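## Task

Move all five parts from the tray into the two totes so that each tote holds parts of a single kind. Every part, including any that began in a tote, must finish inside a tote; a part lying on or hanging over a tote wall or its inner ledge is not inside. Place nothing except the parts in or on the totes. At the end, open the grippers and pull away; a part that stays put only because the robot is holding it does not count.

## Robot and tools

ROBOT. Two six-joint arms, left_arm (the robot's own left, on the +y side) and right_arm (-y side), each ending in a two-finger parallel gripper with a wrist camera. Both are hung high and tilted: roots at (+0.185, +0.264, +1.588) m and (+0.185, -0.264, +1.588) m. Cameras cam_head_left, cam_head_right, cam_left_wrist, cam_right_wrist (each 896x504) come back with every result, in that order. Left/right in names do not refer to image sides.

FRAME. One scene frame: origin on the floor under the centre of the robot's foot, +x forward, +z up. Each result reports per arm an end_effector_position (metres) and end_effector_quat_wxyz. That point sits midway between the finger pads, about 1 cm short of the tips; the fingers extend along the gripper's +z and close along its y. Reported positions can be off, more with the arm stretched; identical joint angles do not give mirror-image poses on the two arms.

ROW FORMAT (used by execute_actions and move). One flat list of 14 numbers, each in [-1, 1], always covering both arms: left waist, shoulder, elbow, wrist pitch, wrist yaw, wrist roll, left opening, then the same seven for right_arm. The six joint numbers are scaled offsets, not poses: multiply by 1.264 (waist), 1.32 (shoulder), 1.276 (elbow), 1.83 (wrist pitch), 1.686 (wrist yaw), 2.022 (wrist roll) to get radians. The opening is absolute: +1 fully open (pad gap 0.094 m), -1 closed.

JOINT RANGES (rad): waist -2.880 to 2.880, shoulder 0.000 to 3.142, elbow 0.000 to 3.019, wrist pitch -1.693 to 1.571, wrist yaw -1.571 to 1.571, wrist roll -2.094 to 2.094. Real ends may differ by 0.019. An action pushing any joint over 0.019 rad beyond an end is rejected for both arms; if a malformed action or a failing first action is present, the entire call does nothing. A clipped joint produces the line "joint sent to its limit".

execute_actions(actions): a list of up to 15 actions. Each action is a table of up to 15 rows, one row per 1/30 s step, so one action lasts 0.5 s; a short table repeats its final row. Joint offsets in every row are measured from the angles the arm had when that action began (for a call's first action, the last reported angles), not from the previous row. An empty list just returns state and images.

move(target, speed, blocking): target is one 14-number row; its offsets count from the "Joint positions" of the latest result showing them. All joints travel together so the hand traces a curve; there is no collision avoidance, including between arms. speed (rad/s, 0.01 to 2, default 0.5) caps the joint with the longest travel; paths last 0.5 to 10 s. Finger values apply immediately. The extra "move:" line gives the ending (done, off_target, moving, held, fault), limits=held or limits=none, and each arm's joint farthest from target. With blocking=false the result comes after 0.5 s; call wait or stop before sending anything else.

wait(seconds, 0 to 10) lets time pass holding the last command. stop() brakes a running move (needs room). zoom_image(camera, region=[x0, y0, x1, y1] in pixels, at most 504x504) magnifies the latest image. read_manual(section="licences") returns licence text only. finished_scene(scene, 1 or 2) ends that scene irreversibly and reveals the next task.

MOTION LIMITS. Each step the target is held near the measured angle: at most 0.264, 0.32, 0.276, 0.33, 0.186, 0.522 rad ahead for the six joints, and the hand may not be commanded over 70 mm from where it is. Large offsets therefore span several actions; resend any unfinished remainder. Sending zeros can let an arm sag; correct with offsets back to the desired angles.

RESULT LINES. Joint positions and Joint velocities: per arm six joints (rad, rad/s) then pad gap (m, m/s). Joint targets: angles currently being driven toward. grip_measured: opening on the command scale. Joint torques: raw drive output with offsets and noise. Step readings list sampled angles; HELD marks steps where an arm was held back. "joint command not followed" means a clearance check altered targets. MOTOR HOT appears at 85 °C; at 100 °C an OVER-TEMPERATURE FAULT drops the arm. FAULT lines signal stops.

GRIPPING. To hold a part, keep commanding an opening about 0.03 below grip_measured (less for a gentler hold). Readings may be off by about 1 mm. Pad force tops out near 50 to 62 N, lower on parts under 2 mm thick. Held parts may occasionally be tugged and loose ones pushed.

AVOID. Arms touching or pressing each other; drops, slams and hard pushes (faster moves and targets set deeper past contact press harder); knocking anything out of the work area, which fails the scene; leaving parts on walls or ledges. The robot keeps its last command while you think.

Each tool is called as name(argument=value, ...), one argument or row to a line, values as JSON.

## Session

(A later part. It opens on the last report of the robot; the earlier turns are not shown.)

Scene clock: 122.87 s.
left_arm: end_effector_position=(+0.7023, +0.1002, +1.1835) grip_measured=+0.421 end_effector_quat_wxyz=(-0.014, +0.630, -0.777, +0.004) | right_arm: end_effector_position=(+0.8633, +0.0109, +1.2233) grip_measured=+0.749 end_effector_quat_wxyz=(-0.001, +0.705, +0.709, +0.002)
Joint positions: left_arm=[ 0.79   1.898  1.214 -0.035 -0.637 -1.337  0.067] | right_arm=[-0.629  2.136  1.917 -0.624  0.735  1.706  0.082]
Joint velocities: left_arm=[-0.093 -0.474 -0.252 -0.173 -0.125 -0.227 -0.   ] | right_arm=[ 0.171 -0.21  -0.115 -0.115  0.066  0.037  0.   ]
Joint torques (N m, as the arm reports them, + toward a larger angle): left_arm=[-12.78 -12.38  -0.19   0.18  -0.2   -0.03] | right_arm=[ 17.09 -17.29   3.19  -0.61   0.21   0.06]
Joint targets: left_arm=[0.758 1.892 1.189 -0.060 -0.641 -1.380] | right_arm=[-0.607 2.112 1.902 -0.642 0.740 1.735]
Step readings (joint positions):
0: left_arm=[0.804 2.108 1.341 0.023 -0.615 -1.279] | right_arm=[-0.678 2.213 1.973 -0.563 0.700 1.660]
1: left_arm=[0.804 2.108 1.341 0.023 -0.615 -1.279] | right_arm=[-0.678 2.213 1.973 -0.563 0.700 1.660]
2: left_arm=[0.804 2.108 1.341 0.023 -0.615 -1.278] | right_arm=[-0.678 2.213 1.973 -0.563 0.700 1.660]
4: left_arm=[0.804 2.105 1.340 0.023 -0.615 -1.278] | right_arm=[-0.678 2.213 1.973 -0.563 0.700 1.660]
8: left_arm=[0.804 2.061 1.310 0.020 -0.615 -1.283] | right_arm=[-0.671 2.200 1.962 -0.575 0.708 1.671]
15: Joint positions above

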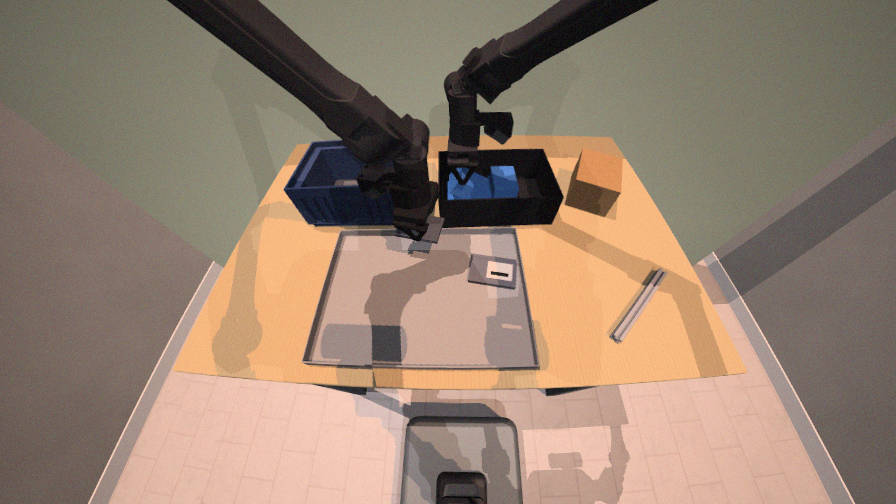

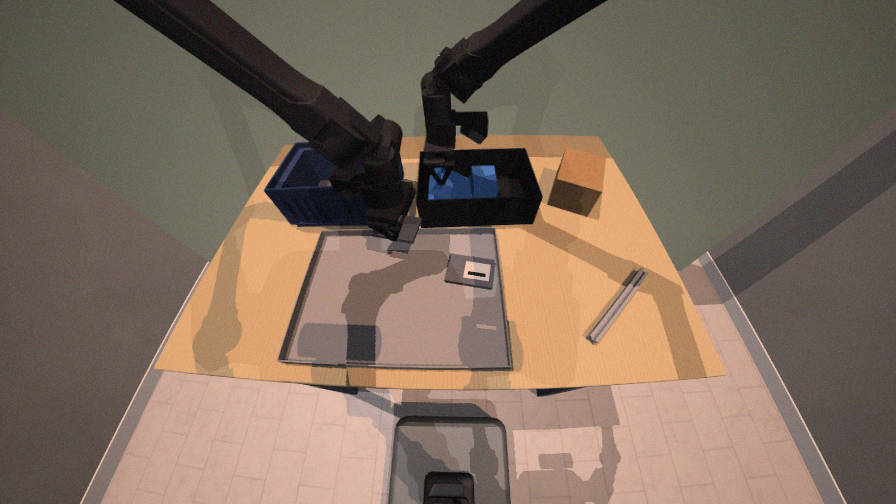

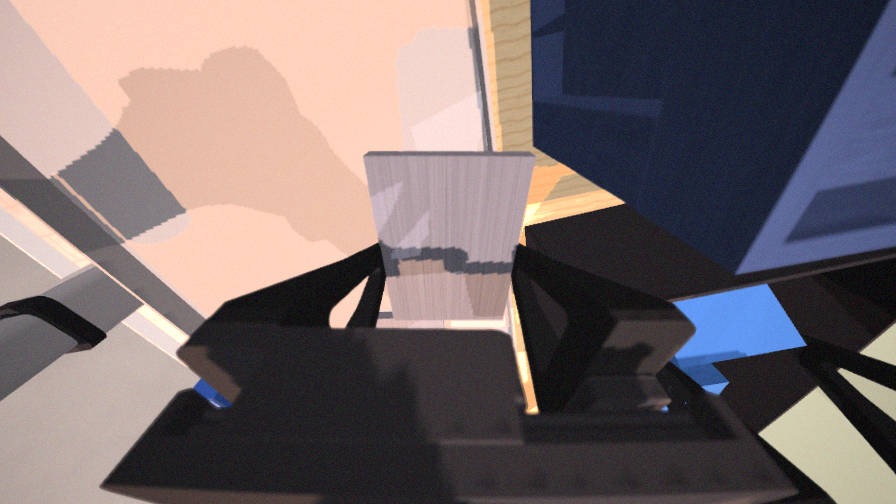

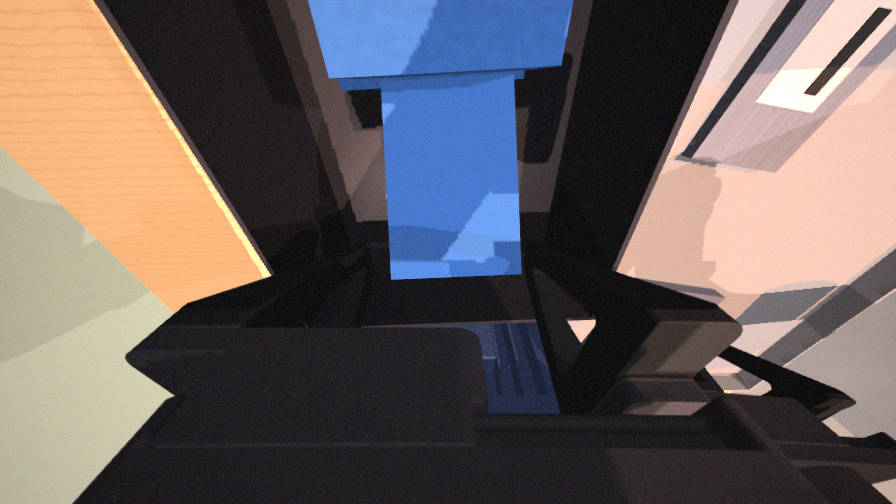

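move(
  target=[-0.07,-0.244,-0.168,-0.1066,-0.025,-0.109,0.37,0.058,-0.087,-0.0677,-0.048,0.0267,0.045,0.75],
  speed=0.8,
)

zoom_image(
  camera="cam_head_left",
  region=[420, 130, 570, 235],
)

zoom_image(
  camera="cam_head_right",
  region=[400, 130, 550, 235],
)

Scene clock: 124.93 s.
left_arm: end_effector_position=(+0.6808, +0.1384, +1.2999) grip_measured=+0.421 end_effector_quat_wxyz=(+0.004, +0.675, -0.737, -0.001) | right_arm: end_effector_position=(+0.8568, +0.0088, +1.2829) grip_measured=+0.749 end_effector_quat_wxyz=(-0.002, +0.706, +0.708, -0.004)
Joint positions: left_arm=[ 0.715  1.578  0.999 -0.221 -0.676 -1.548  0.067] | right_arm=[-0.57   2.035  1.836 -0.703  0.779  1.782  0.082]
Joint velocities: left_arm=[-0.005 -0.005 -0.012  0.007 -0.037 -0.022 -0.   ] | right_arm=[-0.015  0.005 -0.012 -0.002 -0.037  0.037  0.001]
Joint torques (N m, as the arm reports them, + toward a larger angle): left_arm=[ -9.84 -13.15   1.62   0.04  -0.22  -0.05] | right_arm=[ 17.05 -16.79   3.73  -0.68   0.21   0.06]
Joint targets: left_arm=[0.702 1.575 1.000 -0.231 -0.679 -1.557] | right_arm=[-0.556 2.022 1.831 -0.712 0.781 1.797]
move: done; limits=none; left_arm: farthest joint: the waist, 0.013 radians from its target (0.080 radians at the start); right_arm: farthest joint: the wrist roll, 0.015 radians from its target (0.077 radians at the start)

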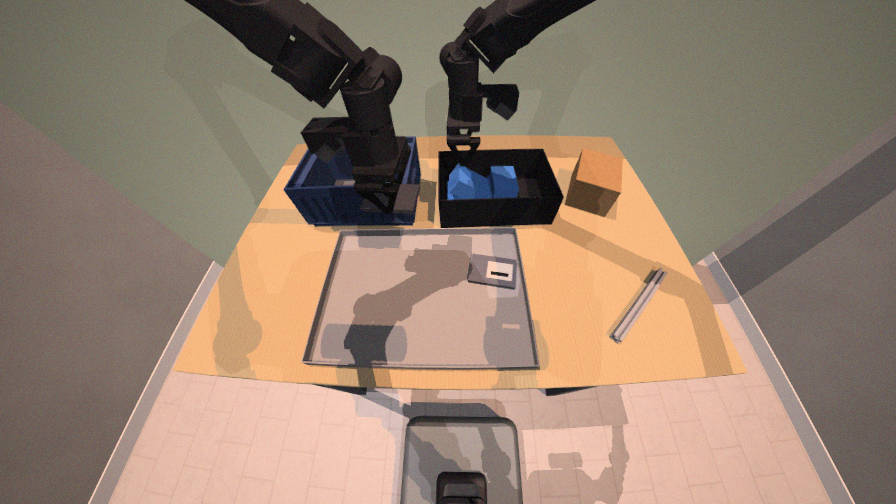

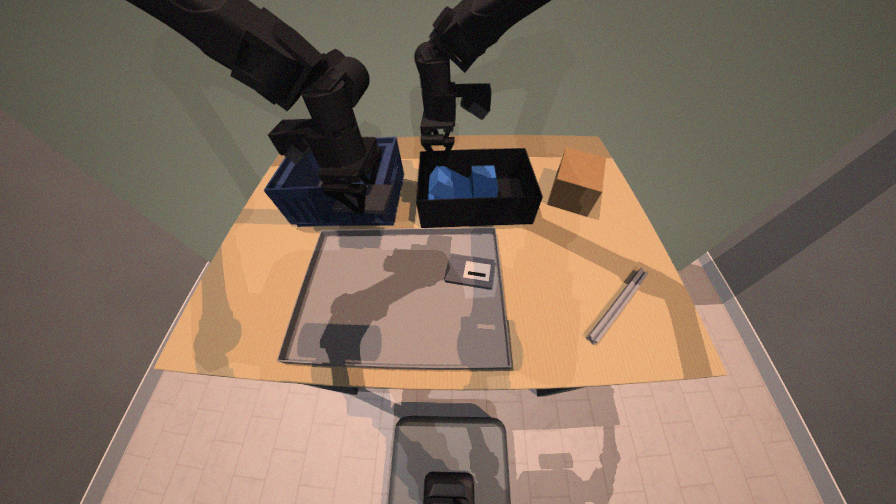

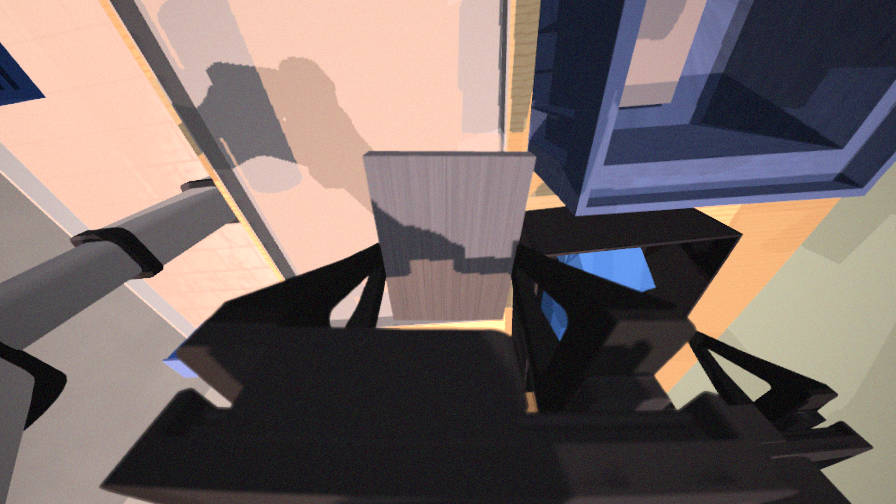

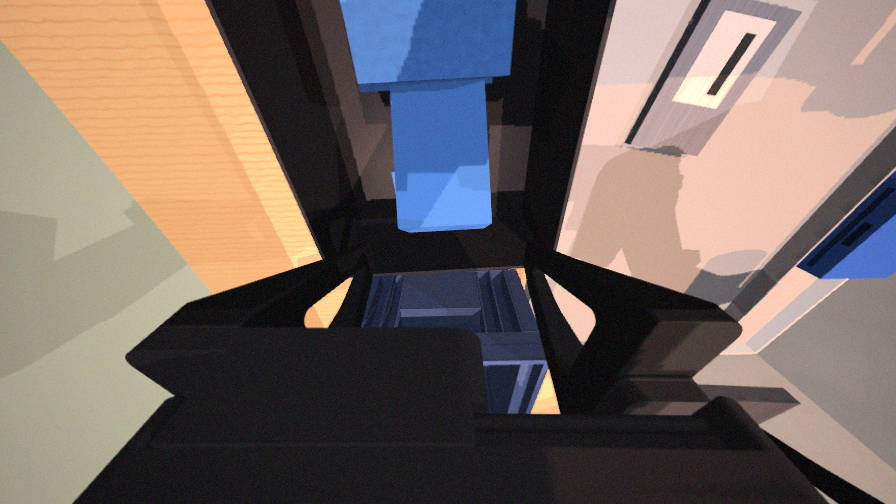

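Region (420, 130, 570, 235) of cam_head_left's 896x504 image, scaled by 3.360, with more detail than that image has; it fills the top 353 rows of this view, and the rest is white.

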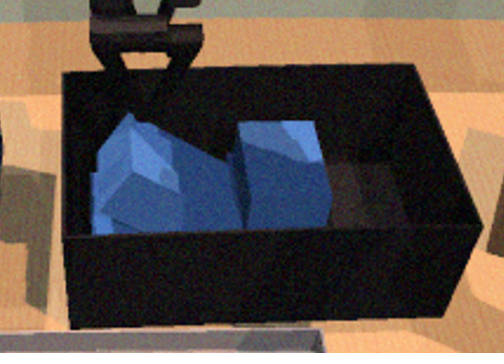

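Region (400, 130, 550, 235) of cam_head_right's 896x504 image, scaled by 3.360, with more detail than that image has; it fills the top 353 rows of this view, and the rest is white.

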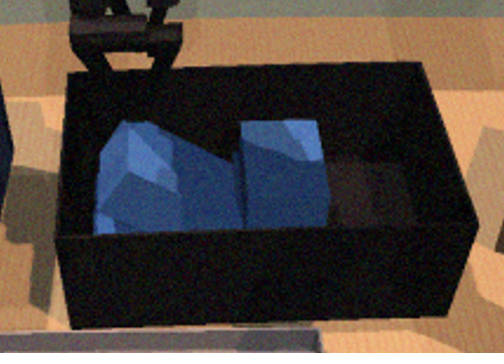

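move(
  target=[0.1144,0.0449,0.4433,-0.224,0.0587,0.0252,0.37,-0.195,-0.303,-0.392,0.126,-0.107,0,0.75],
  speed=0.9,
)

Scene clock: 129.67 s.
left_arm: end_effector_position=(+0.8716, +0.2327, +1.3012) grip_measured=+0.421 end_effector_quat_wxyz=(-0.005, +0.709, -0.706, +0.001) | right_arm: end_effector_position=(+0.7927, -0.1910, +1.2792) grip_measured=+0.749 end_effector_quat_wxyz=(-0.012, +0.781, +0.624, -0.013)
Joint positions: left_arm=[ 0.859  1.641  1.553 -0.621 -0.581 -1.506  0.067] | right_arm=[-0.824  1.637  1.342 -0.482  0.6    1.783  0.082]
Joint velocities: left_arm=[-0.015 -0.005 -0.007  0.012 -0.022 -0.007  0.   ] | right_arm=[-0.005  0.005 -0.002  0.012 -0.037 -0.066  0.   ]
Joint torques (N m, as the arm reports them, + toward a larger angle): left_arm=[ -8.65 -19.11   6.03   0.1   -0.01   0.12] | right_arm=[ 10.01 -15.45   2.78  -0.11   0.01  -0.07]
Joint targets: left_arm=[0.859 1.637 1.565 -0.631 -0.577 -1.497] | right_arm=[-0.816 1.635 1.336 -0.473 0.598 1.782]
move: done; limits=none; left_arm: farthest joint: the elbow, 0.012 radians from its target (0.566 radians at the start); right_arm: farthest joint: the wrist pitch, 0.010 radians from its target (0.231 radians at the start)

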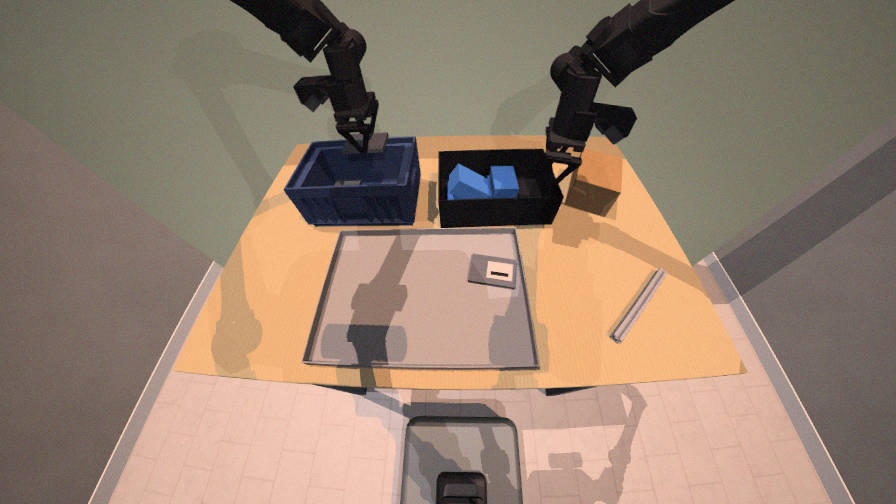

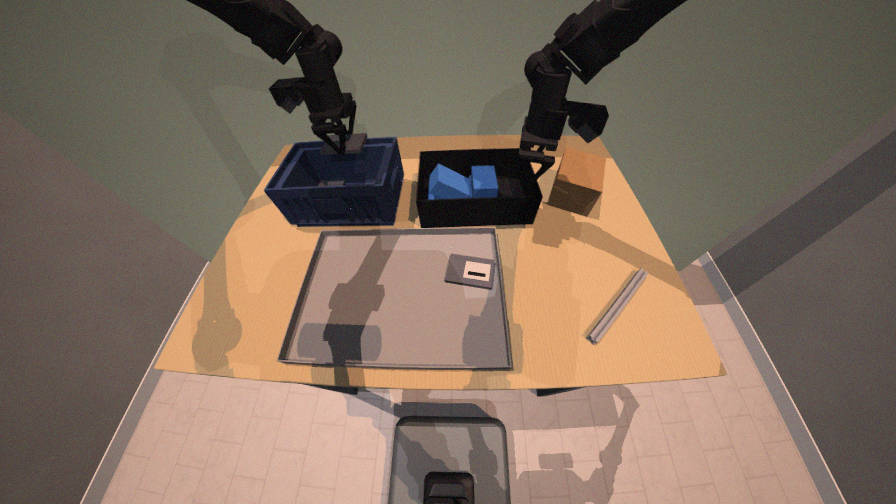

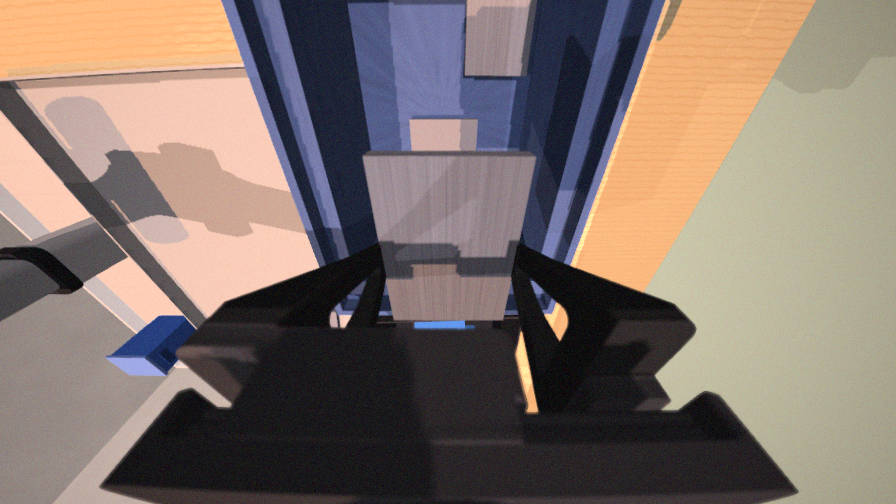

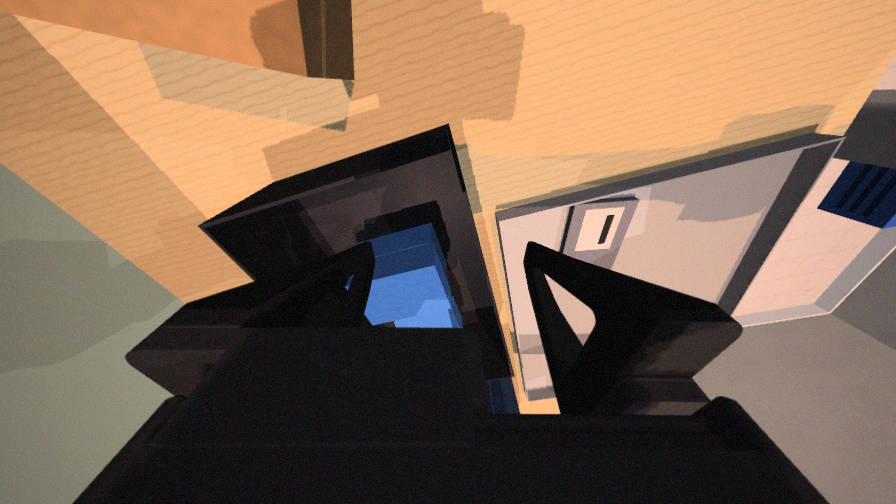

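move(
  target=[0.0881,0.2017,0.138,0.0876,0.0542,0.047,0.37,-0.188,-0.303,-0.4,0.129,-0.108,0,0.75],
  speed=0.85,
)

Scene clock: 132.30 s.
left_arm: end_effector_position=(+0.8584, +0.2225, +1.1535) grip_measured=+0.421 end_effector_quat_wxyz=(+0.005, +0.703, -0.711, -0.006) | right_arm: end_effector_position=(+0.6568, -0.3194, +1.3179) grip_measured=+0.749 end_effector_quat_wxyz=(-0.005, +0.837, +0.547, -0.006)
Joint positions: left_arm=[ 0.972  1.928  1.705 -0.472 -0.493 -1.42   0.067] | right_arm=[-1.061  1.245  0.835 -0.257  0.42   1.783  0.082]
Joint velocities: left_arm=[ 0.005  0.005 -0.002  0.002  0.022  0.007 -0.   ] | right_arm=[-0.005 -0.024 -0.027  0.012  0.051  0.066 -0.   ]
Joint torques (N m, as the arm reports them, + toward a larger angle): left_arm=[ -9.35 -21.41   5.81   0.83   0.02   0.12] | right_arm=[  4.08 -12.96   1.88   0.03   0.    -0.07]
Joint targets: left_arm=[0.971 1.907 1.729 -0.461 -0.489 -1.411] | right_arm=[-1.062 1.237 0.832 -0.246 0.418 1.783]
move: off_target (left_arm); limits=none; left_arm: farthest joint: the elbow, 0.024 radians from its target (0.177 radians at the start); right_arm: farthest joint: the wrist pitch, 0.011 radians from its target (0.236 radians at the start)

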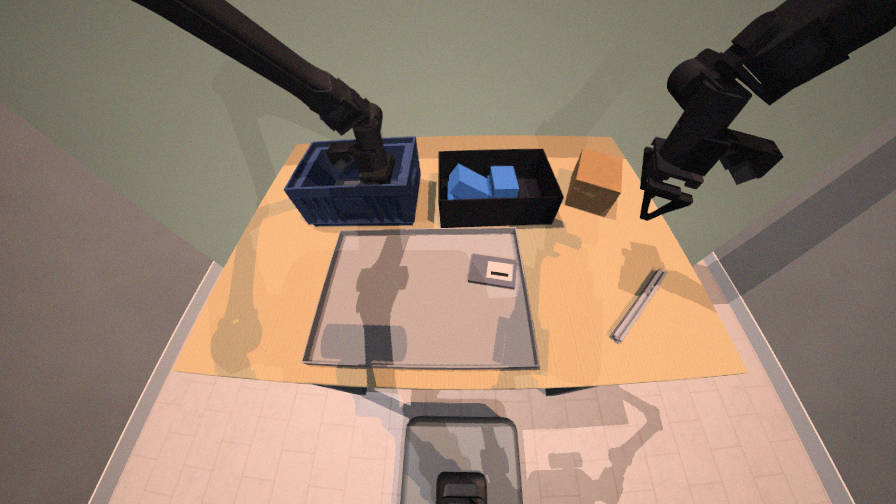

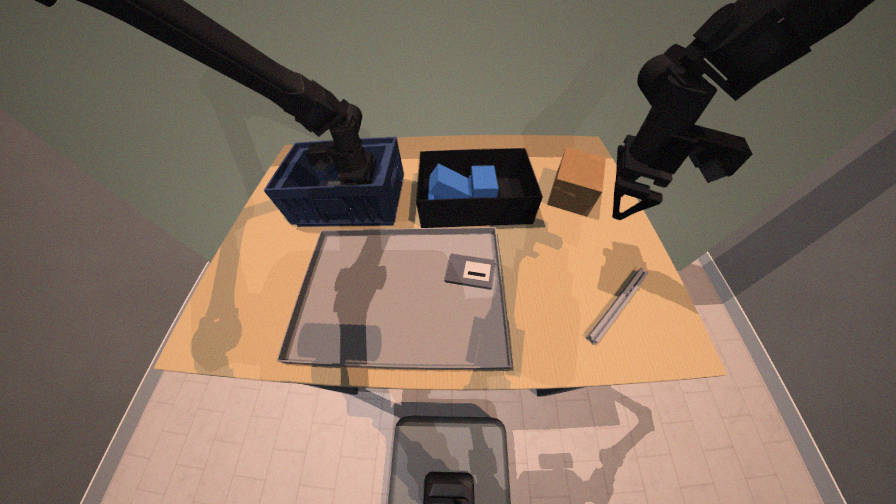

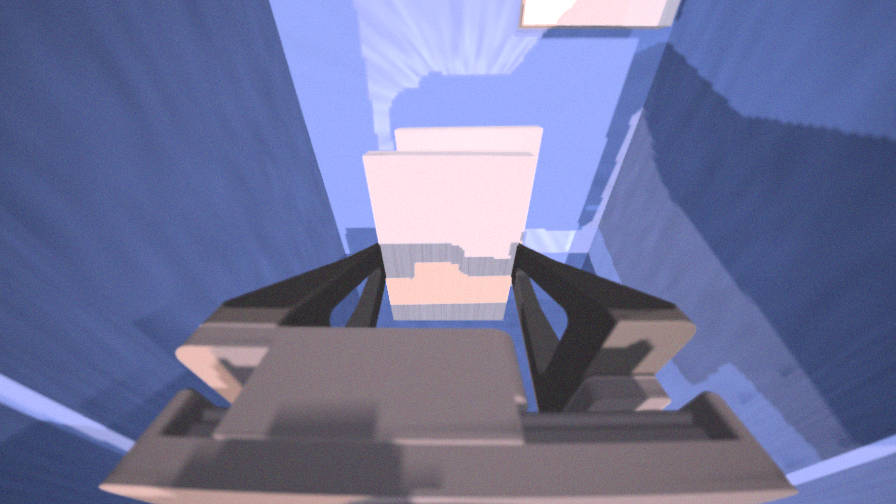

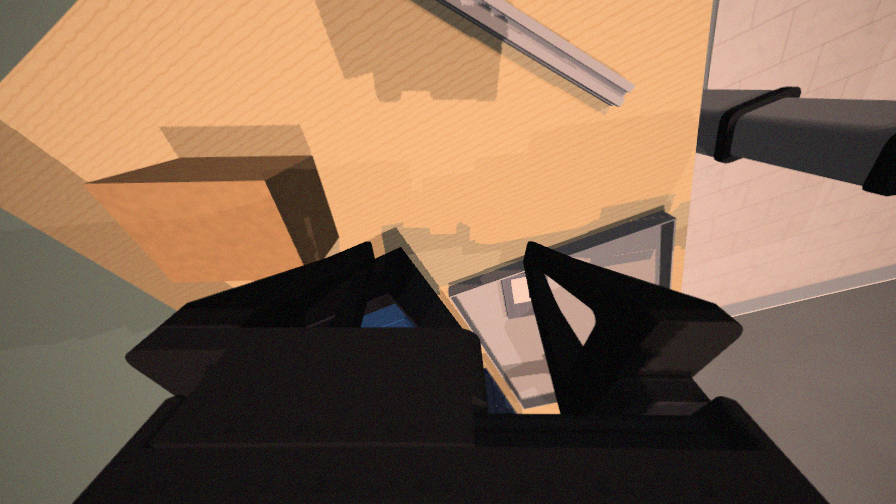

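execute_actions(
  actions=[
    [[0.0008,-0.0121,0.022,0.0066,0.0033,0.0052,0.37,-0.0008,-0.006,-0.0024,0.006,-0.0012,0,0.75],[0.0024,-0.0083,0.0252,0.0073,0.0042,0.0058,0.37,-0.0008,-0.006,-0.0024,0.006,-0.0012,0,0.75],[0.0042,-0.0041,0.0287,0.008,0.0052,0.0066,0.37,-0.0008,-0.006,-0.0024,0.006,-0.0012,0,0.75],[0.0062,0.0007,0.0327,0.0088,0.0063,0.0074,0.37,-0.0008,-0.006,-0.0024,0.006,-0.0012,0,0.75],[0.0082,0.0054,0.0367,0.0096,0.0074,0.0083,0.37,-0.0008,-0.006,-0.0024,0.006,-0.0012,0,0.75],[0.0103,0.0101,0.0406,0.0103,0.0085,0.0091,0.37,-0.0008,-0.006,-0.0024,0.006,-0.0012,0,0.75],[0.0123,0.0148,0.0446,0.0111,0.0096,0.01,0.37,-0.0008,-0.006,-0.0024,0.006,-0.0012,0,0.75],[0.0141,0.0191,0.0482,0.0118,0.0105,0.0107,0.37,-0.0008,-0.006,-0.0024,0.006,-0.0012,0,0.75],[0.0157,0.0229,0.0514,0.0125,0.0114,0.0114,0.37,-0.0008,-0.006,-0.0024,0.006,-0.0012,0,0.75],[0.0171,0.0262,0.0541,0.013,0.0122,0.012,0.37,-0.0008,-0.006,-0.0024,0.006,-0.0012,0,0.75],[0.0181,0.0286,0.0561,0.0134,0.0127,0.0124,0.37,-0.0008,-0.006,-0.0024,0.006,-0.0012,0,0.75],[0.0189,0.0305,0.0577,0.0137,0.0132,0.0127,0.37,-0.0008,-0.006,-0.0024,0.006,-0.0012,0,0.75],[0.0193,0.0314,0.0585,0.0139,0.0134,0.0129,0.37,-0.0008,-0.006,-0.0024,0.006,-0.0012,0,0.75],[0.0193,0.0314,0.0585,0.0139,0.0134,0.0129,0.37,-0.0008,-0.006,-0.0024,0.006,-0.0012,0,0.75],[0.0193,0.0314,0.0585,0.0139,0.0134,0.0129,0.37,-0.0008,-0.006,-0.0024,0.006,-0.0012,0,0.75]],
  ],
)

wait(
  seconds=0.35,
)

Scene clock: 134.50 s.
left_arm: end_effector_position=(+0.8718, +0.2272, +1.1396) grip_measured=+0.421 end_effector_quat_wxyz=(-0.003, +0.706, -0.708, +0.003) | right_arm: end_effector_position=(+0.6568, -0.3194, +1.3179) grip_measured=+0.749 end_effector_quat_wxyz=(-0.005, +0.837, +0.547, -0.006)
Joint positions: left_arm=[ 0.987  1.963  1.758 -0.457 -0.474 -1.406  0.067] | right_arm=[-1.061  1.245  0.835 -0.257  0.42   1.783  0.082]
Joint velocities: left_arm=[ 0.044  0.083  0.002 -0.002  0.007 -0.007  0.   ] | right_arm=[ 0.005 -0.005  0.002  0.017 -0.037  0.037 -0.   ]
Joint torques (N m, as the arm reports them, + toward a larger angle): left_arm=[ -8.79 -19.91   5.94   0.92   0.02   0.08] | right_arm=[  4.05 -13.09   1.94  -0.01   0.    -0.06]
Joint targets: left_arm=[0.997 1.970 1.780 -0.446 -0.470 -1.394] | right_arm=[-1.062 1.237 0.832 -0.246 0.418 1.783]
Step readings (joint positions):
0: left_arm=[0.972 1.928 1.705 -0.472 -0.493 -1.420] | right_arm=[-1.061 1.245 0.835 -0.257 0.420 1.783]
1: left_arm=[0.972 1.928 1.705 -0.472 -0.492 -1.420] | right_arm=[-1.061 1.245 0.835 -0.257 0.420 1.783]
2: left_arm=[0.972 1.928 1.706 -0.472 -0.491 -1.420] | right_arm=[-1.061 1.245 0.835 -0.257 0.420 1.783]
4: left_arm=[0.972 1.929 1.709 -0.472 -0.488 -1.418] | right_arm=[-1.061 1.245 0.835 -0.257 0.420 1.783]
8: left_arm=[0.974 1.938 1.733 -0.466 -0.480 -1.414] | right_arm=[-1.061 1.245 0.835 -0.257 0.420 1.783]
15: Joint positions above

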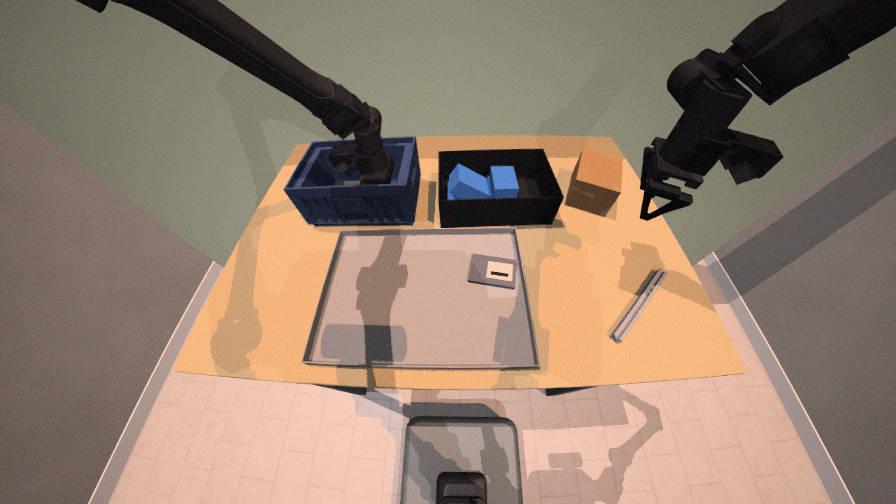

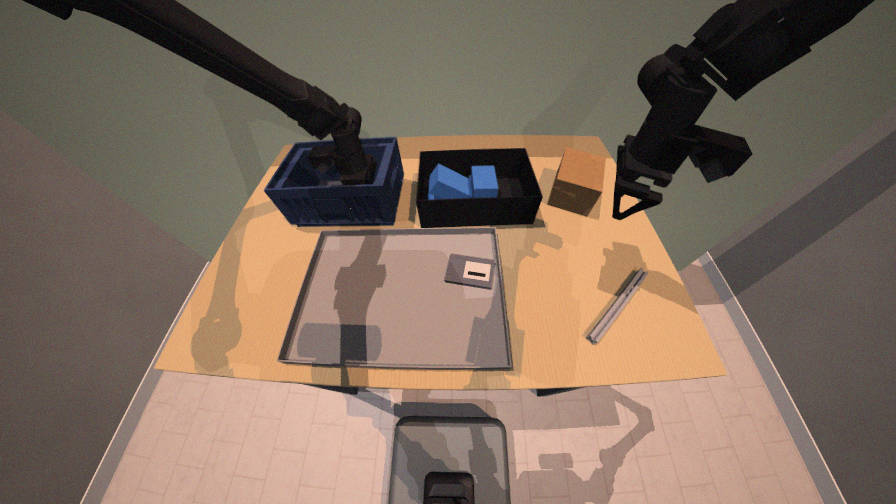

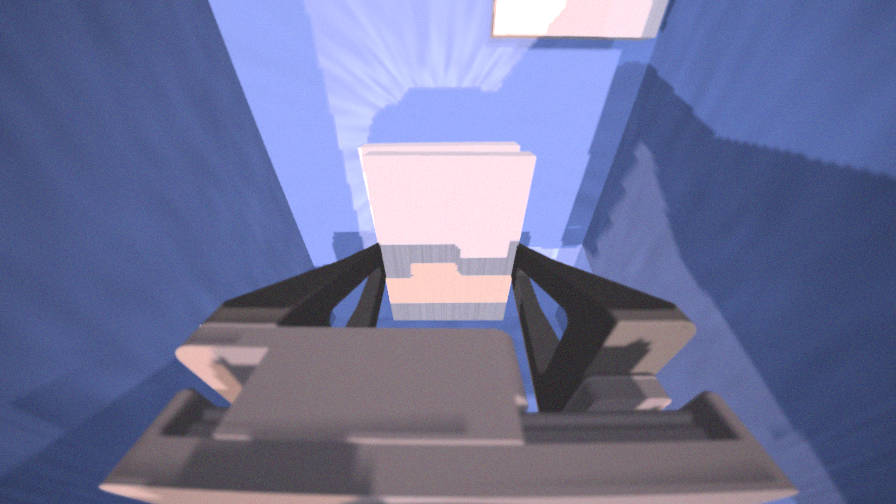

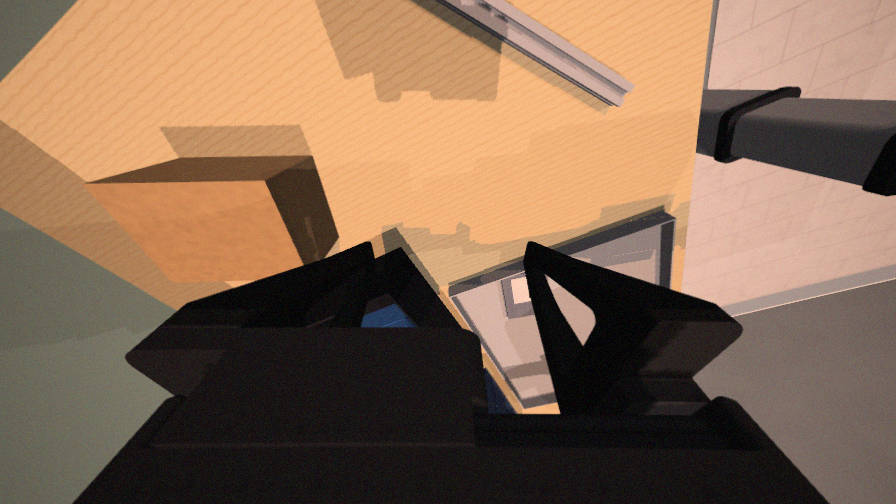

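Scene clock: 134.87 s.
left_arm: end_effector_position=(+0.8726, +0.2273, +1.1390) grip_measured=+0.421 end_effector_quat_wxyz=(-0.003, +0.706, -0.708, +0.004) | right_arm: end_effector_position=(+0.6568, -0.3194, +1.3179) grip_measured=+0.749 end_effector_quat_wxyz=(-0.005, +0.837, +0.547, -0.006)
Joint positions: left_arm=[ 0.988  1.965  1.76  -0.457 -0.472 -1.405  0.067] | right_arm=[-1.061  1.245  0.835 -0.257  0.42   1.783  0.082]
Joint velocities: left_arm=[ 0.005 -0.015 -0.002 -0.017 -0.007 -0.051  0.   ] | right_arm=[ 0.005  0.005  0.002 -0.012  0.081 -0.022 -0.001]
Joint torques (N m, as the arm reports them, + toward a larger angle): left_arm=[ -8.83 -20.06   5.72   0.88  -0.04   0.14] | right_arm=[  3.98 -13.15   1.93  -0.04   0.    -0.07]
Joint targets: left_arm=[0.996 1.970 1.780 -0.446 -0.470 -1.394] | right_arm=[-1.062 1.237 0.832 -0.246 0.418 1.783]
wait: 0.37 s; at rest by 0.23 s

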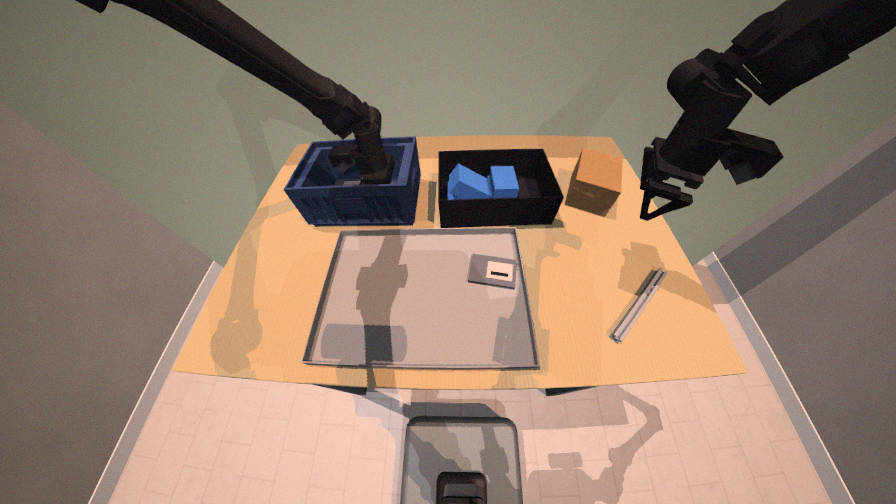

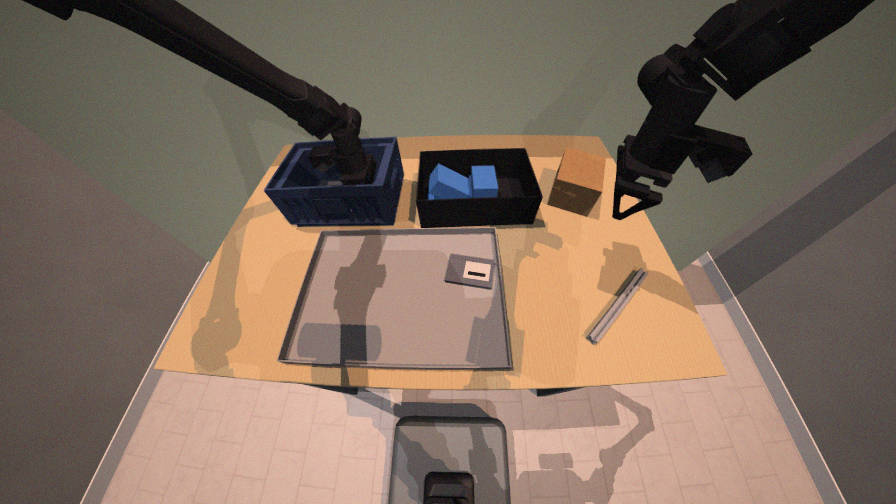

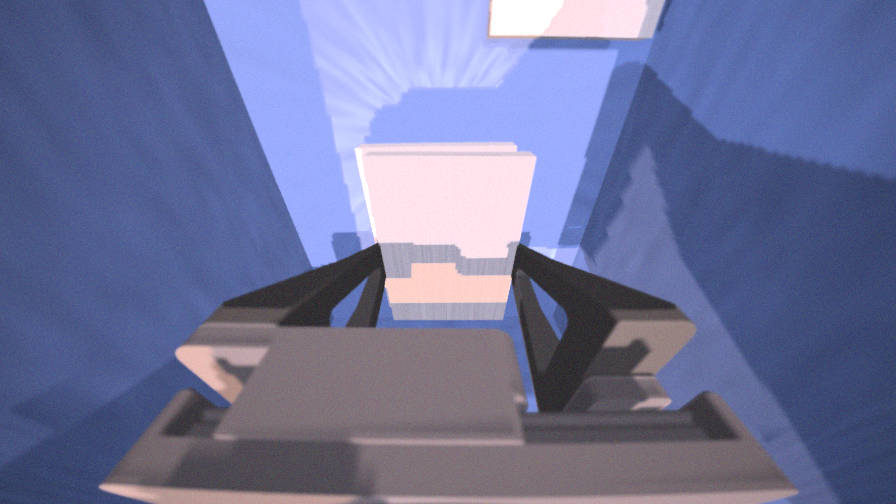

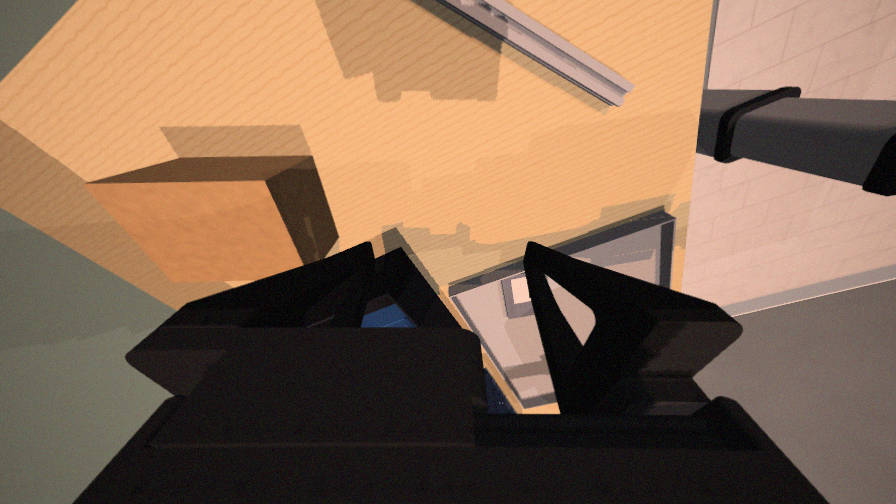

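execute_actions(
  actions=[
    [[0.004,0,0.012,0.004,0.001,0.004,0.40,-0.0008,-0.006,-0.0024,0.006,-0.0012,0,0.75],[0.002,0,0.01,0.003,0.001,0.004,0.43,-0.0008,-0.006,-0.0024,0.006,-0.0012,0,0.75],[0,0,0.008,0.002,0.001,0.004,0.46,-0.0008,-0.006,-0.0024,0.006,-0.0012,0,0.75],[-0.002,-0.001,0.006,0.001,0,0.003,0.50,-0.0008,-0.006,-0.0024,0.006,-0.0012,0,0.75],[-0.004,-0.003,0.004,0,0,0.002,0.54,-0.0008,-0.006,-0.0024,0.006,-0.0012,0,0.75],[-0.007,-0.006,0.002,-0.001,0,0.001,0.58,-0.0008,-0.006,-0.0024,0.006,-0.0012,0,0.75],[-0.01,-0.01,0,-0.002,-0.001,0,0.61,-0.0008,-0.006,-0.0024,0.006,-0.0012,0,0.75],[-0.013,-0.015,-0.002,-0.004,-0.002,-0.001,0.62,-0.0008,-0.006,-0.0024,0.006,-0.0012,0,0.75],[-0.016,-0.021,-0.004,-0.006,-0.003,-0.002,0.62,-0.0008,-0.006,-0.0024,0.006,-0.0012,0,0.75],[-0.019,-0.027,-0.007,-0.008,-0.004,-0.004,0.62,-0.0008,-0.006,-0.0024,0.006,-0.0012,0,0.75],[-0.022,-0.033,-0.01,-0.01,-0.005,-0.005,0.62,-0.0008,-0.006,-0.0024,0.006,-0.0012,0,0.75],[-0.025,-0.039,-0.014,-0.012,-0.006,-0.007,0.62,-0.0008,-0.006,-0.0024,0.006,-0.0012,0,0.75],[-0.027,-0.044,-0.018,-0.014,-0.007,-0.008,0.62,-0.0008,-0.006,-0.0024,0.006,-0.0012,0,0.75],[-0.029,-0.047,-0.021,-0.015,-0.008,-0.009,0.62,-0.0008,-0.006,-0.0024,0.006,-0.0012,0,0.75],[-0.03,-0.049,-0.0235,-0.016,-0.009,-0.01,0.62,-0.0008,-0.006,-0.0024,0.006,-0.0012,0,0.75]],
  ],
)

Scene clock: 137.43 s.
left_arm: end_effector_position=(+0.8650, +0.2275, +1.1457) grip_measured=+0.618 end_effector_quat_wxyz=(+0.003, +0.704, -0.711, -0.003) | right_arm: end_effector_position=(+0.6568, -0.3194, +1.3179) grip_measured=+0.749 end_effector_quat_wxyz=(-0.005, +0.837, +0.547, -0.006)
Joint positions: left_arm=[ 0.984  1.946  1.735 -0.471 -0.482 -1.41   0.076] | right_arm=[-1.061  1.245  0.835 -0.257  0.42   1.783  0.082]
Joint velocities: left_arm=[-0.054 -0.142 -0.125 -0.09   0.022 -0.095  0.   ] | right_arm=[-0.015 -0.005 -0.017  0.012 -0.037 -0.037  0.001]
Joint torques (N m, as the arm reports them, + toward a larger angle): left_arm=[-12.58 -23.58   4.18   0.13  -0.25  -0.04] | right_arm=[  4.03 -13.14   1.95  -0.02   0.01  -0.07]
Joint targets: left_arm=[0.950 1.901 1.730 -0.486 -0.487 -1.425] | right_arm=[-1.062 1.237 0.832 -0.246 0.418 1.783]
Step readings (joint positions):
0: left_arm=[0.988 1.965 1.760 -0.457 -0.472 -1.405] | right_arm=[-1.061 1.245 0.835 -0.257 0.420 1.783]
1: left_arm=[0.988 1.965 1.760 -0.457 -0.472 -1.405] | right_arm=[-1.061 1.245 0.835 -0.257 0.420 1.783]
2: left_arm=[0.988 1.965 1.760 -0.457 -0.472 -1.405] | right_arm=[-1.061 1.245 0.835 -0.257 0.420 1.783]
4: left_arm=[0.988 1.965 1.760 -0.457 -0.472 -1.405] | right_arm=[-1.061 1.245 0.835 -0.257 0.420 1.783]
8: left_arm=[0.988 1.965 1.760 -0.457 -0.472 -1.405] | right_arm=[-1.061 1.245 0.835 -0.257 0.420 1.783]
15: Joint positions above

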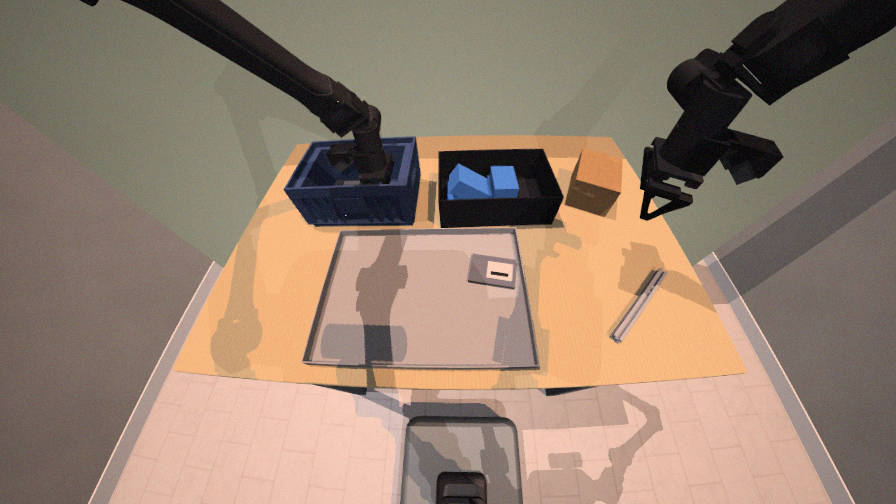

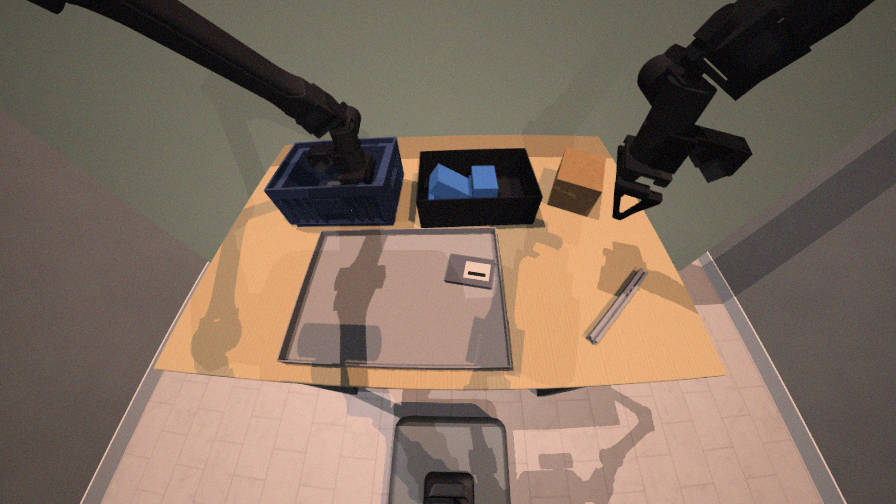

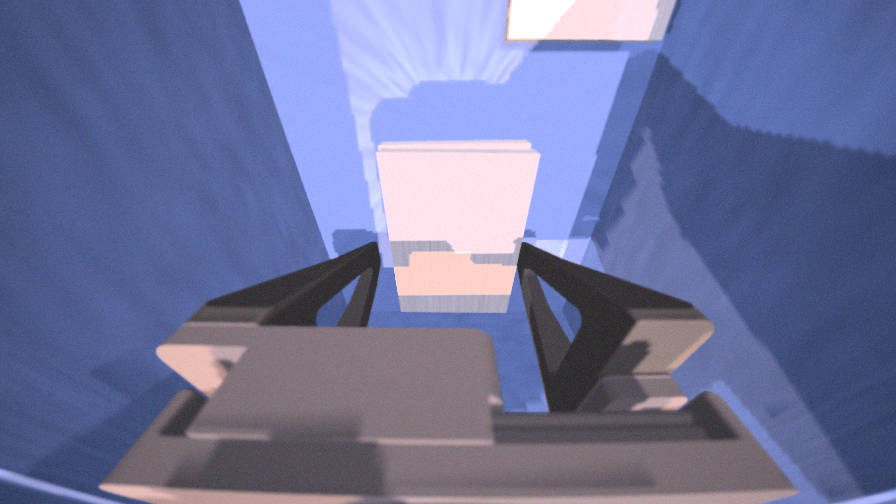

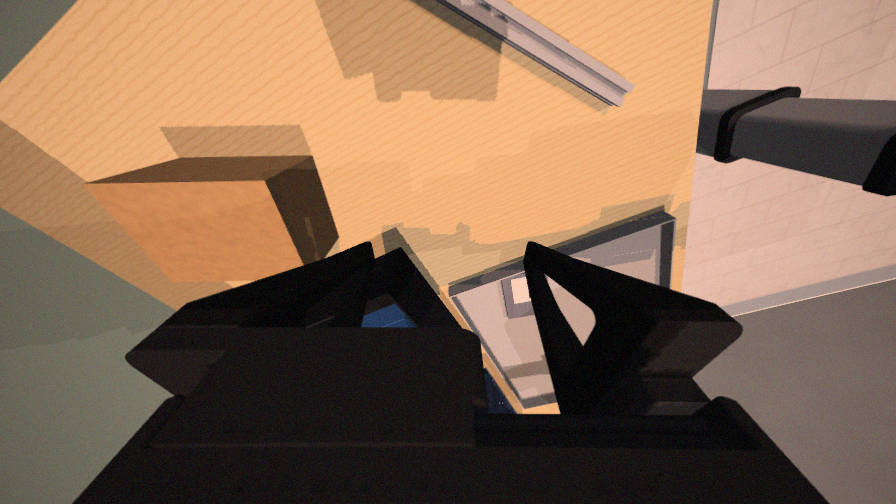

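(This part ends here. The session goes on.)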